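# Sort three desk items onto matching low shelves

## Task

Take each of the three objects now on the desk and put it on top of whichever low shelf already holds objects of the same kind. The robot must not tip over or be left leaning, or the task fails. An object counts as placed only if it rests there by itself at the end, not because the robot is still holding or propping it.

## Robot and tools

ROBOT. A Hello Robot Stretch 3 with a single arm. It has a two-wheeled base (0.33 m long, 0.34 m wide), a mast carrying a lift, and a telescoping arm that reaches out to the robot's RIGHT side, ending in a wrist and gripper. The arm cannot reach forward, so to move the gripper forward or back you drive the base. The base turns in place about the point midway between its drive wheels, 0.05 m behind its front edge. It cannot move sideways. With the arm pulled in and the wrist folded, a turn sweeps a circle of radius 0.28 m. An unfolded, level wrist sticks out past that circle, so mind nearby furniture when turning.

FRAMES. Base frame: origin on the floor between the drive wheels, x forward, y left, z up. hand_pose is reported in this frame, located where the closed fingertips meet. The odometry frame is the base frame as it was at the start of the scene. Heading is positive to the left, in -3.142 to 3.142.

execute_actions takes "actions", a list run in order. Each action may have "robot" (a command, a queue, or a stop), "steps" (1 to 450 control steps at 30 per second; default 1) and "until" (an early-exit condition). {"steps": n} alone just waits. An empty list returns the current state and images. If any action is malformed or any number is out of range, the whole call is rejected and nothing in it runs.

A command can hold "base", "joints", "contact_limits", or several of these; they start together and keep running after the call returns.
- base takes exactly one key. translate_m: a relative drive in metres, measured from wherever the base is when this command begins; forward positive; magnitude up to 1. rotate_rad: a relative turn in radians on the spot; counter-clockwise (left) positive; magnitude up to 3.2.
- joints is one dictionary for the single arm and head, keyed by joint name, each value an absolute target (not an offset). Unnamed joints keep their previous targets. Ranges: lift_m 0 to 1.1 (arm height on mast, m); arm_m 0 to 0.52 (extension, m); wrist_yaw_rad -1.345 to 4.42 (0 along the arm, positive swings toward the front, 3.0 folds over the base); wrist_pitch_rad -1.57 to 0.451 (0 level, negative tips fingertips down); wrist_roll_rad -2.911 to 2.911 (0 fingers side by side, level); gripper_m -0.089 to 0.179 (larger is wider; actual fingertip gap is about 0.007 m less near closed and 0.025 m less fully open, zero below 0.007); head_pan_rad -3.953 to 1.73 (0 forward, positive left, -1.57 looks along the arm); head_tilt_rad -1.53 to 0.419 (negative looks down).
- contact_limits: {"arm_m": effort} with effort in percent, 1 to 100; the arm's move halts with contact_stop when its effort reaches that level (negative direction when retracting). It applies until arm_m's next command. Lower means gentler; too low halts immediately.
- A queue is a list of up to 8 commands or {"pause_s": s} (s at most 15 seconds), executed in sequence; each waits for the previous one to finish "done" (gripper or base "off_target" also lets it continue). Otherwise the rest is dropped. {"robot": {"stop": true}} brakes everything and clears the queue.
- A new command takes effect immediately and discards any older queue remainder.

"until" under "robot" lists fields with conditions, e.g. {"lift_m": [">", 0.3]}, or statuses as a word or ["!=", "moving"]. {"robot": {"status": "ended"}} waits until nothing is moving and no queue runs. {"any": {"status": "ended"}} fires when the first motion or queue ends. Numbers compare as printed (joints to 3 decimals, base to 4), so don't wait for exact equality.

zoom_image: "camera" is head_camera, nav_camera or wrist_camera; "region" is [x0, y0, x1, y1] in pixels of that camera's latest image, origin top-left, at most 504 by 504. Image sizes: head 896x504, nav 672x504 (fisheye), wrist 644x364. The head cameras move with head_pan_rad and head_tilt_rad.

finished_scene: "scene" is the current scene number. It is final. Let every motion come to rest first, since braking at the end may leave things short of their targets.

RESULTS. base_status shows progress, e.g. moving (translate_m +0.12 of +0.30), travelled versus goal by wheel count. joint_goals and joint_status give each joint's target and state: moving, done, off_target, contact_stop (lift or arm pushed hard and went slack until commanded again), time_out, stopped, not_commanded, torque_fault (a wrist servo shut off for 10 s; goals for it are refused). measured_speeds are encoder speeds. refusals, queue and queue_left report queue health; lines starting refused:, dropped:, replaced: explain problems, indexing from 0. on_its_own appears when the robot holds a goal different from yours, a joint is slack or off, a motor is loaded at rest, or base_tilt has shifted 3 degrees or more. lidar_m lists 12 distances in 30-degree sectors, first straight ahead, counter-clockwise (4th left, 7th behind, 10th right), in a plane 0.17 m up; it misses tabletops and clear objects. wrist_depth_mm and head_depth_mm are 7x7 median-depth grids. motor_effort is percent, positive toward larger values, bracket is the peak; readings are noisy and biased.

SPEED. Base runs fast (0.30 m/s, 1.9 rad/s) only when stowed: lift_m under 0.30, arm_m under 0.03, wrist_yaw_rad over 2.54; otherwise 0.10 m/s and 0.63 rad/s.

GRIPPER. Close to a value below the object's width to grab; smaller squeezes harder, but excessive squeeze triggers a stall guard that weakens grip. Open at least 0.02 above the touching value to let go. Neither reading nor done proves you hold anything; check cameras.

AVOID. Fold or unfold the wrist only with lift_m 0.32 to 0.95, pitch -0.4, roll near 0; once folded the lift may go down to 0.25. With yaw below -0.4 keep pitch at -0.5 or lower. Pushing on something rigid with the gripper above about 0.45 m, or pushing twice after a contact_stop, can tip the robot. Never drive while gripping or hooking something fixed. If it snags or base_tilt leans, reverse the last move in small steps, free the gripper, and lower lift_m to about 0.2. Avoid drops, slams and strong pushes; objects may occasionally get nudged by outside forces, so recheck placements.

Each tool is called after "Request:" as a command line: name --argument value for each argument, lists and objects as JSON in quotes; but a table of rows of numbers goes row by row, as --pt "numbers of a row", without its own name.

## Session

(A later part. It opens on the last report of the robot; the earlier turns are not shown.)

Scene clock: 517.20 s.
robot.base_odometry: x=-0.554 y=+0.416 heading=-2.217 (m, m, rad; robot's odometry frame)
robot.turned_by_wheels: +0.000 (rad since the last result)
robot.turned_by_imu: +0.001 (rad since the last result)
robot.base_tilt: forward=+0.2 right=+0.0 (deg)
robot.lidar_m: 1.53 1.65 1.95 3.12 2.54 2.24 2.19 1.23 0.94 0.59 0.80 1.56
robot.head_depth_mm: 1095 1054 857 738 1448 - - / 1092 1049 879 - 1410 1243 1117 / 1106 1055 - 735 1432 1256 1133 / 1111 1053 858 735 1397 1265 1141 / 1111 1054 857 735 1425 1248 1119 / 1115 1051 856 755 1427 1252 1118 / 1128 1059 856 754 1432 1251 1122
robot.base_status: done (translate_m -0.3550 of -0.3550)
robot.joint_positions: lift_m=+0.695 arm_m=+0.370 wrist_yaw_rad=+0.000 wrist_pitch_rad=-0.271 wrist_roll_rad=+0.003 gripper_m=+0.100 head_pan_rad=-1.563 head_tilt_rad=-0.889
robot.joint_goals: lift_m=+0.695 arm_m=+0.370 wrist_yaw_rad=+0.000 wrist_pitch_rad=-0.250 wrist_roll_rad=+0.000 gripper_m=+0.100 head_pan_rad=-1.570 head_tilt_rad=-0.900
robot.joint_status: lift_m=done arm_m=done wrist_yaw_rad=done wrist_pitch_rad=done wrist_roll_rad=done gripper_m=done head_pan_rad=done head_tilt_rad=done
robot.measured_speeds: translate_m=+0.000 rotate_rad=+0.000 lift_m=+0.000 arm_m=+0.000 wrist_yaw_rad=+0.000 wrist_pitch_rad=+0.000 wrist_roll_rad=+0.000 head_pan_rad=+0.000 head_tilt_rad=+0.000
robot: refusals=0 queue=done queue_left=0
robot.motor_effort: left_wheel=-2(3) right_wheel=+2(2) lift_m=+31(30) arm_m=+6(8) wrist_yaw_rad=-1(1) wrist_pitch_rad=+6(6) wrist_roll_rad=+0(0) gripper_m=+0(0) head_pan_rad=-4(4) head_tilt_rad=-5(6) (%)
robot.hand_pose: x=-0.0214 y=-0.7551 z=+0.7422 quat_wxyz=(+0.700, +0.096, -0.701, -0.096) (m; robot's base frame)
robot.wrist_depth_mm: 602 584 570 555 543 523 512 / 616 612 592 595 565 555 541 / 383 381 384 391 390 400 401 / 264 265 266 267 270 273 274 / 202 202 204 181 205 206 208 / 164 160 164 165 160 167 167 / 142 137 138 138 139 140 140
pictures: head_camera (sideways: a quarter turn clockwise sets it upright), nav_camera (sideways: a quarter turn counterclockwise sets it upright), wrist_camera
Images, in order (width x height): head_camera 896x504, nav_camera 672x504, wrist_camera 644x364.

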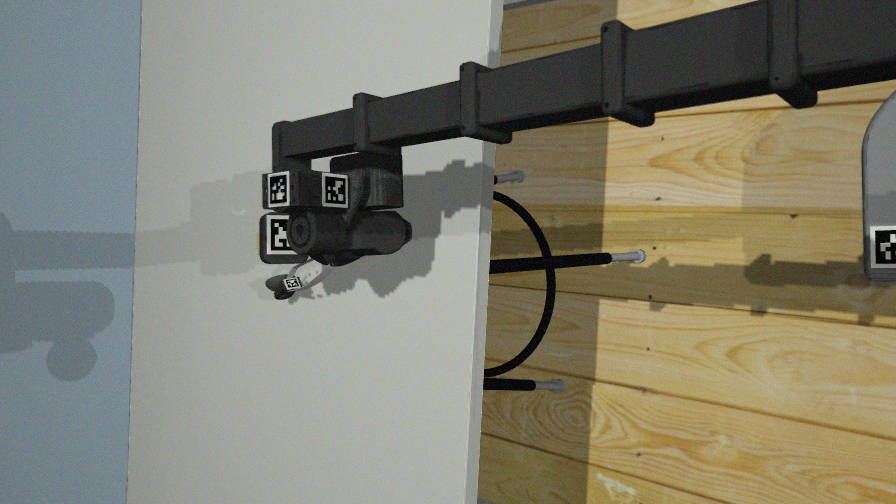

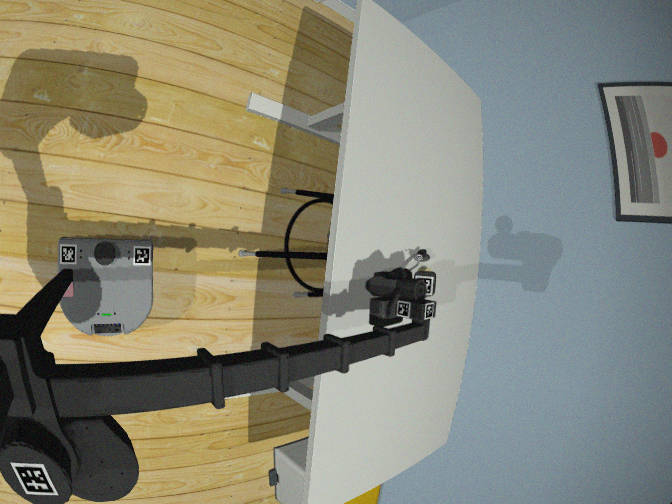

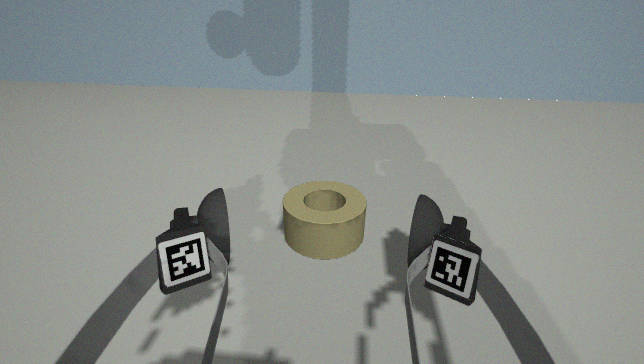

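Request:
execute_actions --actions '[{"robot":{"joints":{"lift_m":0.699,"arm_m":0.415}},"steps":200,"until":{"robot":{"status":"ended"}}},{"robot":{"joints":{"gripper_m":0.035}},"steps":40},{"robot":{"joints":{"gripper_m":0.02}},"steps":30},{"robot":{"joints":{"lift_m":0.8}},"steps":200,"until":{"robot":{"status":"ended"}}},{"robot":{"joints":{"arm_m":0.0}},"steps":200,"until":{"robot":{"status":"ended"}}}]'

Scene clock: 531.73 s.
robot.base_odometry: x=-0.554 y=+0.416 heading=-2.217 (m, m, rad; robot's odometry frame)
robot.turned_by_wheels: +0.000 (rad since the last result)
robot.turned_by_imu: +0.002 (rad since the last result)
robot.base_tilt: forward=+0.3 right=+0.0 (deg)
robot.lidar_m: 1.53 1.66 1.96 3.12 2.54 2.23 2.19 1.23 0.94 0.59 0.80 1.57
robot.head_depth_mm: 1092 1053 857 737 1474 - 1081 / 1100 1062 858 739 1482 - 1102 / 1101 1057 857 750 - - 1118 / 1111 1052 857 744 1366 1252 1133 / 1119 1056 859 735 1431 1250 1114 / 1126 1058 859 756 1420 1254 1125 / 1128 1062 851 757 1423 1248 1124
robot.base_status: done (translate_m -0.3550 of -0.3550)
robot.joint_positions: lift_m=+0.800 arm_m=+0.000 wrist_yaw_rad=+0.000 wrist_pitch_rad=-0.270 wrist_roll_rad=+0.003 gripper_m=+0.021 head_pan_rad=-1.563 head_tilt_rad=-0.889
robot.joint_goals: lift_m=+0.800 arm_m=+0.000 wrist_yaw_rad=+0.000 wrist_pitch_rad=-0.250 wrist_roll_rad=+0.000 gripper_m=+0.020 head_pan_rad=-1.570 head_tilt_rad=-0.900
robot.joint_status: lift_m=done arm_m=done wrist_yaw_rad=done wrist_pitch_rad=done wrist_roll_rad=done gripper_m=done head_pan_rad=done head_tilt_rad=done
robot.measured_speeds: translate_m=+0.000 rotate_rad=+0.000 lift_m=+0.000 arm_m=+0.000 wrist_yaw_rad=+0.000 wrist_pitch_rad=+0.000 wrist_roll_rad=+0.000 head_pan_rad=+0.000 head_tilt_rad=+0.000
robot: refusals=0 queue=done queue_left=0
robot.motor_effort: left_wheel=-3(3) right_wheel=+2(2) lift_m=+42(44) arm_m=-4(1) wrist_yaw_rad=-1(0) wrist_pitch_rad=+6(6) wrist_roll_rad=+0(0) gripper_m=-17(98) head_pan_rad=-3(3) head_tilt_rad=-6(5) (%)
robot.hand_pose: x=-0.0214 y=-0.3858 z=+0.8469 quat_wxyz=(+0.700, +0.095, -0.701, -0.096) (m; robot's base frame)
robot.wrist_depth_mm: 948 932 909 880 857 856 819 / - - 934 930 885 865 885 / 715 712 727 721 741 746 757 / 482 490 496 492 503 504 500 / 378 375 378 168 394 386 384 / 318 315 296 138 295 309 309 / - 967 - 714 581 275 269
pictures: head_camera (sideways: a quarter turn clockwise sets it upright), nav_camera (sideways: a quarter turn counterclockwise sets it upright), wrist_camera
Images, in order (width x height): head_camera 896x504, nav_camera 672x504, wrist_camera 644x364.

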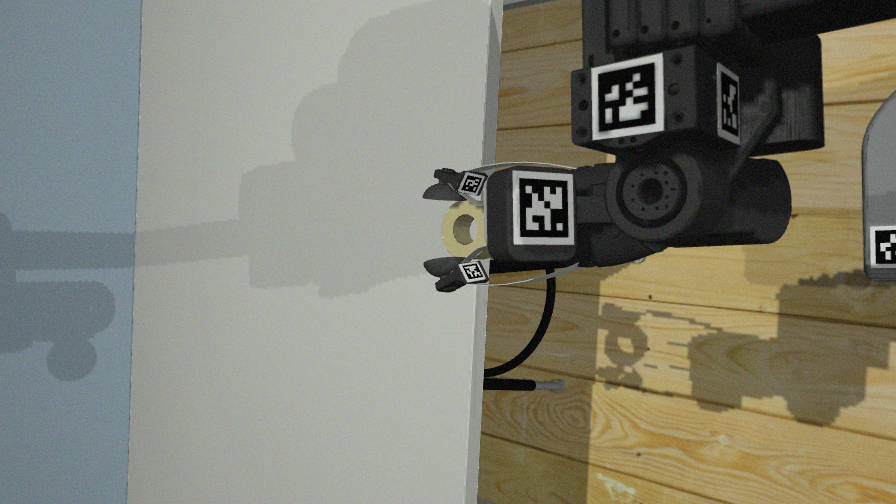

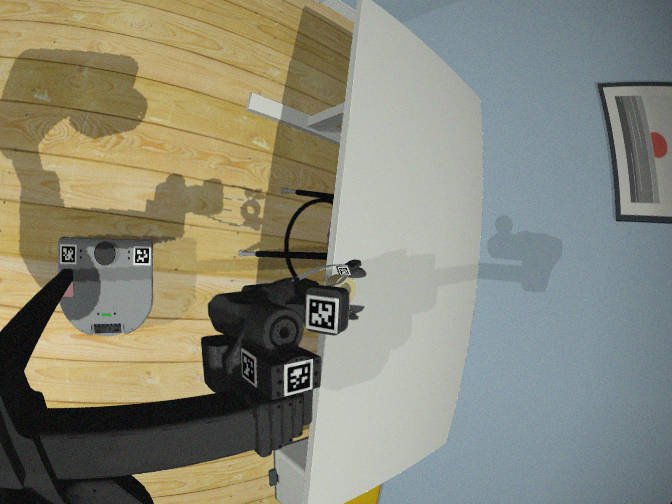

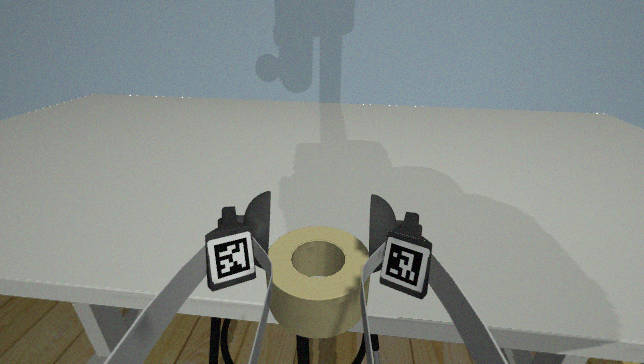

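Request:
execute_actions --actions '[{"robot":[{"base":{"rotate_rad":1.6}},{"base":{"translate_m":1.0}},{"base":{"translate_m":1.0}}],"steps":450,"until":{"robot":{"arm_m":[">",1]}}},{"robot":{"joints":{"head_pan_rad":0.2,"head_tilt_rad":-0.6}},"steps":450,"until":{"robot":{"status":"ended"}}}]'

Scene clock: 566.47 s.
robot.base_odometry: x=+1.077 y=-0.742 heading=-0.617 (m, m, rad; robot's odometry frame)
robot.turned_by_wheels: +1.600 (rad since the last result)
robot.turned_by_imu: +1.584 (rad since the last result)
robot.base_tilt: forward=+0.2 right=+0.1 (deg)
robot.lidar_m: 1.54 1.26 1.67 1.62 2.15 2.87 2.77 2.27 1.41 1.36 1.55 1.19
robot.head_depth_mm: 1252 1381 1523 1712 1751 1438 1229 / 1294 1428 1578 1775 1758 1454 1230 / 1315 1449 1617 1848 1762 1443 1233 / 1349 1486 1678 1906 1781 1458 1229 / 1392 1546 1675 1643 1703 1471 1225 / 1418 1594 1673 1727 1723 1456 1235 / 1463 1640 1674 1810 1789 1457 1241
robot.base_status: done (translate_m +1.0000 of +1.0000)
robot.joint_positions: lift_m=+0.800 arm_m=+0.000 wrist_yaw_rad=+0.000 wrist_pitch_rad=-0.270 wrist_roll_rad=+0.003 gripper_m=+0.021 head_pan_rad=+0.193 head_tilt_rad=-0.606
robot.joint_goals: lift_m=+0.800 arm_m=+0.000 wrist_yaw_rad=+0.000 wrist_pitch_rad=-0.250 wrist_roll_rad=+0.000 gripper_m=+0.020 head_pan_rad=+0.200 head_tilt_rad=-0.600
robot.joint_status: lift_m=done arm_m=done wrist_yaw_rad=done wrist_pitch_rad=done wrist_roll_rad=done gripper_m=done head_pan_rad=done head_tilt_rad=done
robot.measured_speeds: translate_m=+0.000 rotate_rad=+0.000 lift_m=+0.000 arm_m=+0.000 wrist_yaw_rad=+0.000 wrist_pitch_rad=+0.000 wrist_roll_rad=+0.000 head_pan_rad=+0.000 head_tilt_rad=+0.000
robot: refusals=0 queue=done queue_left=0
robot.motor_effort: left_wheel=-3(9) right_wheel=+2(6) lift_m=+42(42) arm_m=-4(4) wrist_yaw_rad=+0(1) wrist_pitch_rad=+6(6) wrist_roll_rad=+0(0) gripper_m=-17(16) head_pan_rad=+3(40) head_tilt_rad=+2(22) (%)
robot.hand_pose: x=-0.0214 y=-0.3858 z=+0.8469 quat_wxyz=(+0.700, +0.095, -0.701, -0.096) (m; robot's base frame)
robot.wrist_depth_mm: - - - - - - - / - - - - - - - / - - - - - - - / - - - - - - - / - - - 169 - - - / - - - 138 - - - / - - - - - - -
pictures: head_camera (sideways: a quarter turn clockwise sets it upright), nav_camera (sideways: a quarter turn counterclockwise sets it upright), wrist_camera
Images, in order (width x height): head_camera 896x504, nav_camera 672x504, wrist_camera 644x364.

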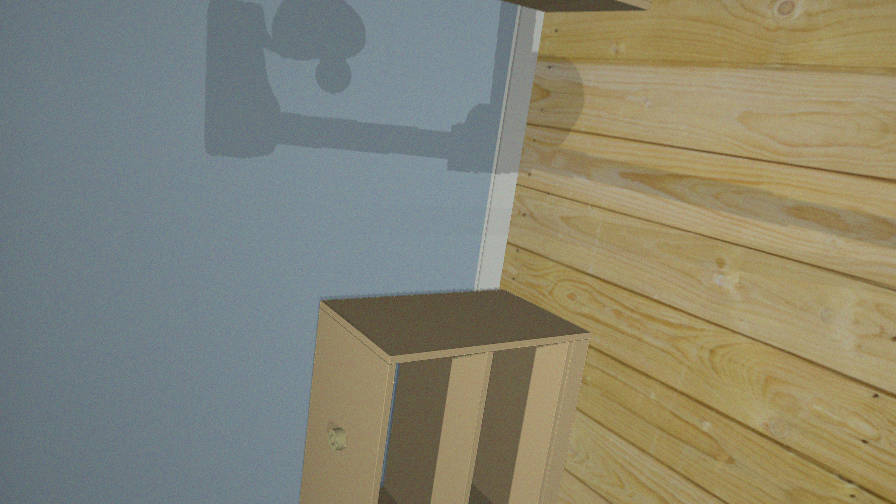

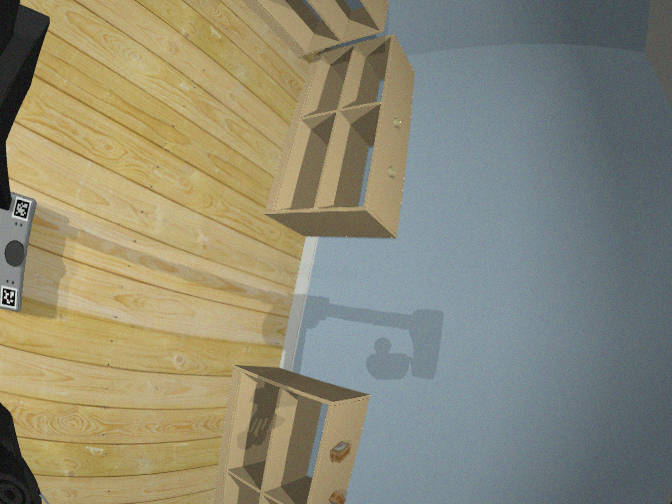

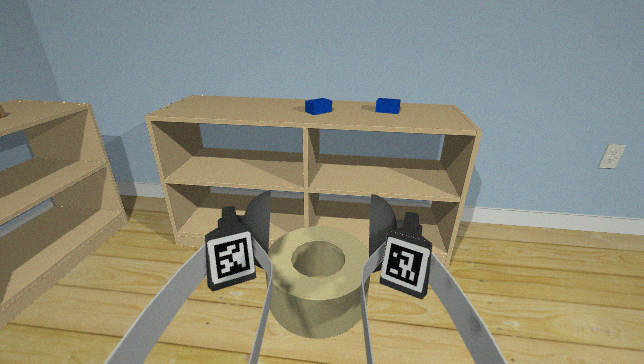

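Request:
execute_actions --actions '[{"robot":[{"base":{"translate_m":0.6}},{"base":{"rotate_rad":1.585}},{"base":{"translate_m":0.52}}],"steps":450,"until":{"robot":{"arm_m":[">",1]}}},{"robot":{"joints":{"head_pan_rad":-1.57,"head_tilt_rad":-0.8}},"steps":450,"until":{"robot":{"status":"ended"}}}]'

Scene clock: 594.03 s.
robot.base_odometry: x=+1.862 y=-0.661 heading=+0.968 (m, m, rad; robot's odometry frame)
robot.turned_by_wheels: +1.585 (rad since the last result)
robot.turned_by_imu: +1.568 (rad since the last result)
robot.base_tilt: forward=+0.2 right=+0.0 (deg)
robot.lidar_m: 1.05 1.27 2.28 3.30 2.99 1.94 1.92 1.04 1.02 0.60 0.83 1.15
robot.head_depth_mm: 852 959 1122 1336 1499 - - / 857 974 1132 1346 1525 - - / 859 988 1117 1302 1519 - - / 872 993 1106 945 1106 1271 1145 / 880 1001 1114 949 1165 1267 1147 / 887 1015 1122 975 1163 1274 1156 / 895 1022 1144 979 1159 1304 1149
robot.base_status: done (translate_m +0.5200 of +0.5200)
robot.joint_positions: lift_m=+0.800 arm_m=+0.000 wrist_yaw_rad=+0.000 wrist_pitch_rad=-0.270 wrist_roll_rad=+0.003 gripper_m=+0.021 head_pan_rad=-1.563 head_tilt_rad=-0.790
robot.joint_goals: lift_m=+0.800 arm_m=+0.000 wrist_yaw_rad=+0.000 wrist_pitch_rad=-0.250 wrist_roll_rad=+0.000 gripper_m=+0.020 head_pan_rad=-1.570 head_tilt_rad=-0.800
robot.joint_status: lift_m=done arm_m=done wrist_yaw_rad=done wrist_pitch_rad=done wrist_roll_rad=done gripper_m=done head_pan_rad=done head_tilt_rad=done
robot.measured_speeds: translate_m=+0.000 rotate_rad=+0.000 lift_m=+0.000 arm_m=+0.000 wrist_yaw_rad=+0.000 wrist_pitch_rad=+0.000 wrist_roll_rad=+0.000 head_pan_rad=+0.000 head_tilt_rad=+0.000
robot: refusals=0 queue=done queue_left=0
robot.motor_effort: left_wheel=-3(10) right_wheel=+2(6) lift_m=+42(42) arm_m=-4(4) wrist_yaw_rad=-1(1) wrist_pitch_rad=+6(6) wrist_roll_rad=+0(0) gripper_m=-16(16) head_pan_rad=-4(41) head_tilt_rad=-5(21) (%)
robot.hand_pose: x=-0.0214 y=-0.3858 z=+0.8469 quat_wxyz=(+0.700, +0.095, -0.701, -0.096) (m; robot's base frame)
robot.wrist_depth_mm: 760 737 698 673 661 641 612 / 828 791 770 727 711 695 663 / 877 856 821 794 742 716 693 / 710 709 727 724 817 786 751 / 558 554 553 168 862 845 803 / 640 751 758 138 - 921 902 / 669 665 678 538 - - 948
pictures: head_camera (sideways: a quarter turn clockwise sets it upright), nav_camera (sideways: a quarter turn counterclockwise sets it upright), wrist_camera
Images, in order (width x height): head_camera 896x504, nav_camera 672x504, wrist_camera 644x364.

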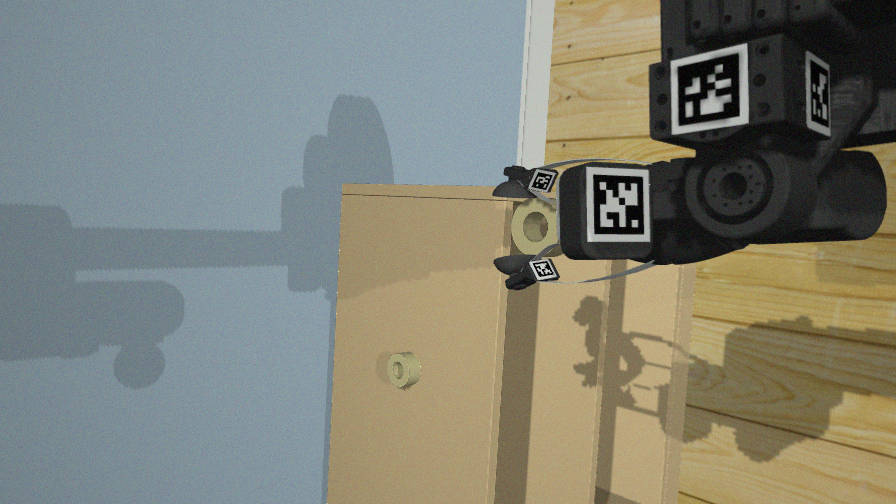

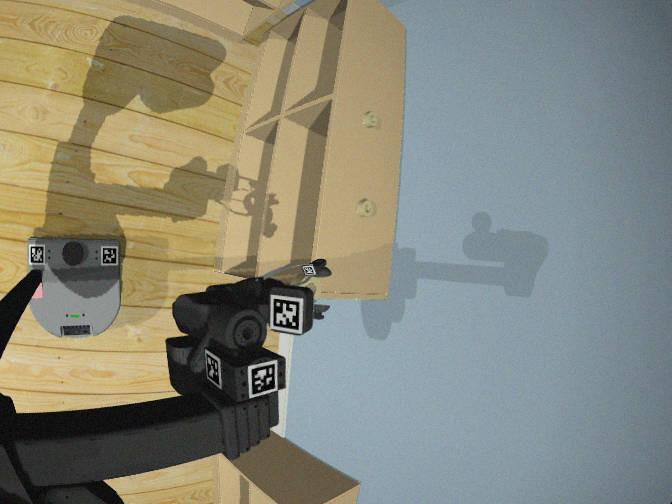

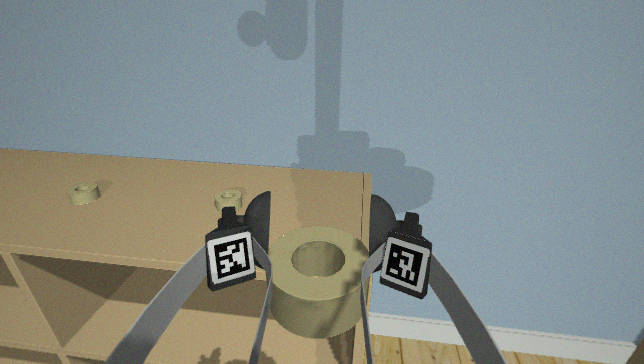

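Request:
execute_actions --actions '[{"robot":{"base":{"translate_m":0.05},"joints":{"arm_m":0.28}},"steps":200,"until":{"robot":{"status":"ended"}}},{"robot":{"joints":{"lift_m":0.615}},"steps":200,"until":{"robot":{"status":"ended"}}}]'

Scene clock: 604.23 s.
robot.base_odometry: x=+1.890 y=-0.619 heading=+0.968 (m, m, rad; robot's odometry frame)
robot.turned_by_wheels: +0.000 (rad since the last result)
robot.turned_by_imu: +0.001 (rad since the last result)
robot.base_tilt: forward=+0.3 right=+0.0 (deg)
robot.lidar_m: 1.00 1.22 2.20 3.29 3.05 1.99 1.97 1.08 1.02 0.61 0.80 1.11
robot.head_depth_mm: 853 965 1132 1341 1504 1302 1150 / 858 979 1139 1350 1509 - 1124 / 870 991 1094 1002 1329 1278 1146 / 875 997 1110 971 1192 1279 1139 / 882 1009 1121 977 1161 1285 1149 / 889 1017 1134 976 1170 1283 1143 / 896 1028 1132 976 1189 1300 1155
robot.base_status: done (translate_m +0.0500 of +0.0500)
robot.joint_positions: lift_m=+0.615 arm_m=+0.280 wrist_yaw_rad=+0.000 wrist_pitch_rad=-0.270 wrist_roll_rad=+0.003 gripper_m=+0.021 head_pan_rad=-1.563 head_tilt_rad=-0.790
robot.joint_goals: lift_m=+0.615 arm_m=+0.280 wrist_yaw_rad=+0.000 wrist_pitch_rad=-0.250 wrist_roll_rad=+0.000 gripper_m=+0.020 head_pan_rad=-1.570 head_tilt_rad=-0.800
robot.joint_status: lift_m=done arm_m=done wrist_yaw_rad=done wrist_pitch_rad=done wrist_roll_rad=done gripper_m=done head_pan_rad=done head_tilt_rad=done
robot.measured_speeds: translate_m=+0.000 rotate_rad=+0.000 lift_m=+0.000 arm_m=+0.000 wrist_yaw_rad=+0.000 wrist_pitch_rad=+0.000 wrist_roll_rad=+0.000 head_pan_rad=+0.000 head_tilt_rad=+0.000
robot: refusals=0 queue=done queue_left=0
robot.motor_effort: left_wheel=-3(5) right_wheel=+2(6) lift_m=+31(41) arm_m=+6(8) wrist_yaw_rad=-1(0) wrist_pitch_rad=+6(6) wrist_roll_rad=-1(0) gripper_m=-17(15) head_pan_rad=-4(4) head_tilt_rad=-5(4) (%)
robot.hand_pose: x=-0.0214 y=-0.6651 z=+0.6622 quat_wxyz=(+0.700, +0.095, -0.701, -0.096) (m; robot's base frame)
robot.wrist_depth_mm: 488 467 454 438 424 413 399 / 524 503 488 471 455 438 422 / 470 478 478 486 475 471 448 / 326 310 334 339 341 506 489 / 252 252 253 169 262 528 520 / 203 204 197 138 198 219 574 / 172 171 172 161 173 174 616
pictures: head_camera (sideways: a quarter turn clockwise sets it upright), nav_camera (sideways: a quarter turn counterclockwise sets it upright), wrist_camera
Images, in order (width x height): head_camera 896x504, nav_camera 672x504, wrist_camera 644x364.

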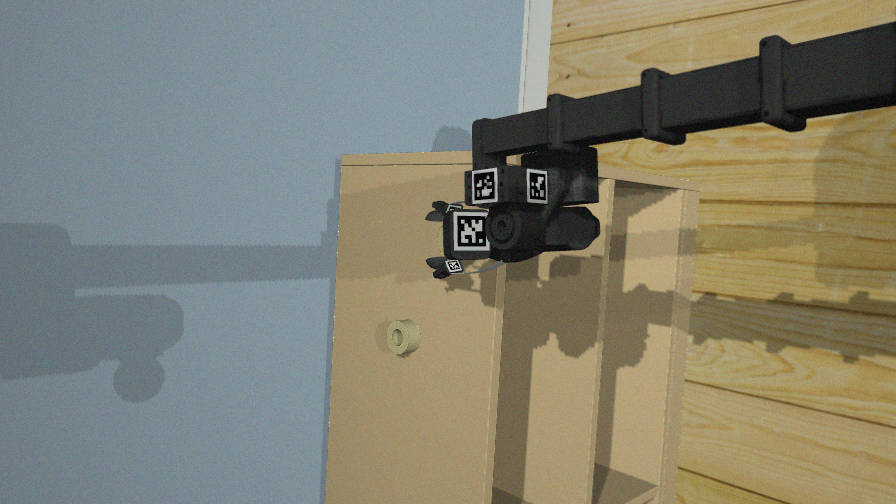

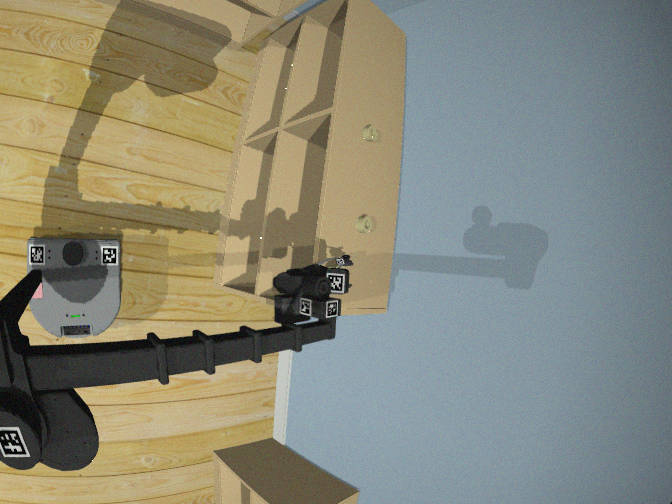

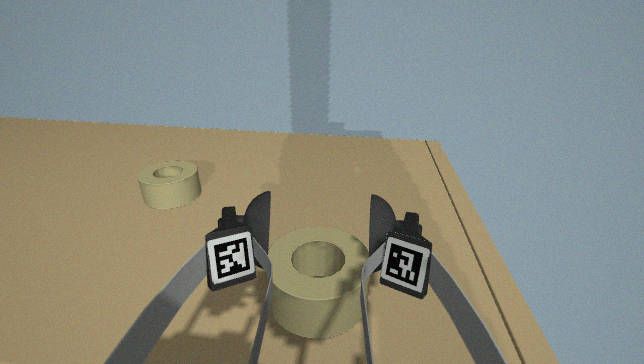

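Row7 172 → lower ~0.022.

Request:
execute_actions --actions '[{"robot":{"joints":{"lift_m":0.594}},"steps":200,"until":{"robot":{"status":"ended"}}},{"robot":{"joints":{"gripper_m":0.1}},"steps":40},{"robot":{"joints":{"lift_m":0.7}},"steps":200,"until":{"robot":{"status":"ended"}}},{"robot":{"joints":{"arm_m":0}},"steps":200,"until":{"robot":{"status":"ended"}}}]'

Scene clock: 616.80 s.
robot.base_odometry: x=+1.890 y=-0.619 heading=+0.968 (m, m, rad; robot's odometry frame)
robot.turned_by_wheels: +0.000 (rad since the last result)
robot.turned_by_imu: +0.001 (rad since the last result)
robot.base_tilt: forward=+0.2 right=+0.0 (deg)
robot.lidar_m: 1.00 1.22 2.21 3.29 3.05 2.00 1.97 1.08 1.03 0.61 0.80 1.11
robot.head_depth_mm: 859 973 1127 1346 1508 1305 - / 856 985 1135 1367 1509 1319 - / 872 988 1103 944 1163 1312 - / 873 997 1118 947 1164 1279 1146 / 883 1008 1123 977 1168 1284 1146 / 888 1016 1134 981 1167 1279 1148 / 899 1025 1140 981 1195 1300 1147
robot.base_status: done (translate_m +0.0500 of +0.0500)
robot.joint_positions: lift_m=+0.700 arm_m=+0.000 wrist_yaw_rad=+0.000 wrist_pitch_rad=-0.270 wrist_roll_rad=+0.003 gripper_m=+0.100 head_pan_rad=-1.563 head_tilt_rad=-0.790
robot.joint_goals: lift_m=+0.700 arm_m=+0.000 wrist_yaw_rad=+0.000 wrist_pitch_rad=-0.250 wrist_roll_rad=+0.000 gripper_m=+0.100 head_pan_rad=-1.570 head_tilt_rad=-0.800
robot.joint_status: lift_m=done arm_m=done wrist_yaw_rad=done wrist_pitch_rad=done wrist_roll_rad=done gripper_m=done head_pan_rad=done head_tilt_rad=done
robot.measured_speeds: translate_m=+0.000 rotate_rad=+0.000 lift_m=+0.000 arm_m=+0.000 wrist_yaw_rad=+0.000 wrist_pitch_rad=+0.000 wrist_roll_rad=+0.000 head_pan_rad=+0.000 head_tilt_rad=+0.000
robot: refusals=0 queue=done queue_left=0
robot.motor_effort: left_wheel=-3(3) right_wheel=+2(2) lift_m=+42(44) arm_m=-4(3) wrist_yaw_rad=+0(1) wrist_pitch_rad=+6(6) wrist_roll_rad=+0(0) gripper_m=+0(96) head_pan_rad=-4(4) head_tilt_rad=-5(6) (%)
robot.hand_pose: x=-0.0214 y=-0.3858 z=+0.7469 quat_wxyz=(+0.700, +0.095, -0.701, -0.096) (m; robot's base frame)
robot.wrist_depth_mm: 752 743 710 693 657 648 623 / 827 803 773 736 697 691 667 / 725 745 744 762 772 728 718 / 503 516 518 512 788 793 756 / 564 706 763 742 436 860 807 / 611 647 666 663 652 926 860 / 809 769 598 583 963 972 938
pictures: head_camera (sideways: a quarter turn clockwise sets it upright), nav_camera (sideways: a quarter turn counterclockwise sets it upright), wrist_camera
Images, in order (width x height): head_camera 896x504, nav_camera 672x504, wrist_camera 644x364.

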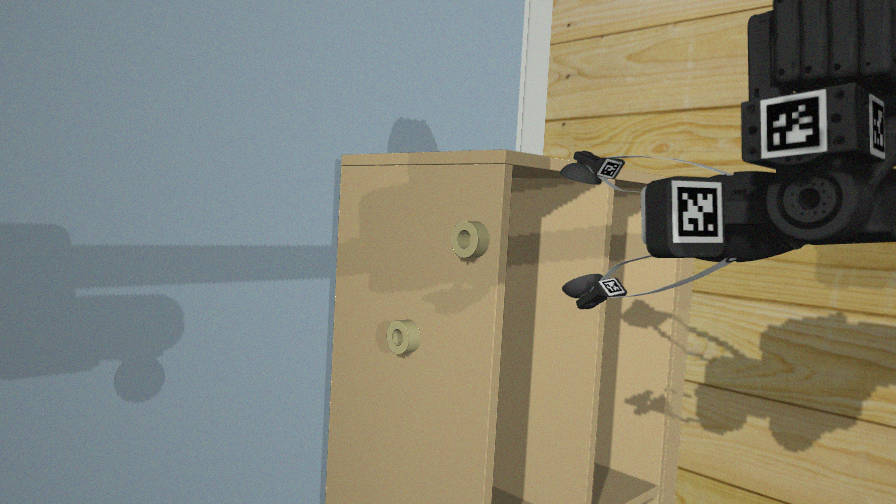

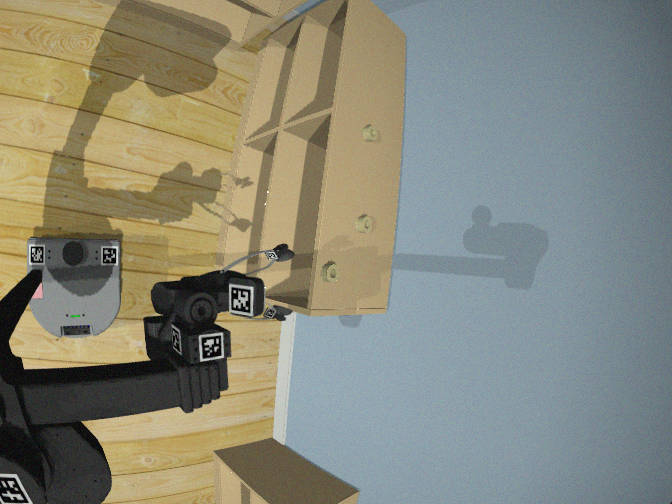

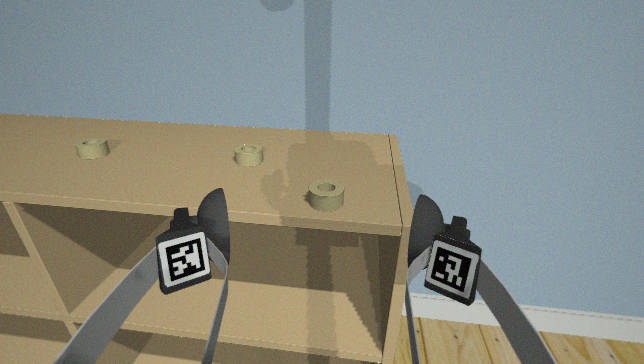

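On the shelf, near the edge but fully supported.

Request:
finished_scene --scene 2

The scene is finished: the task was done.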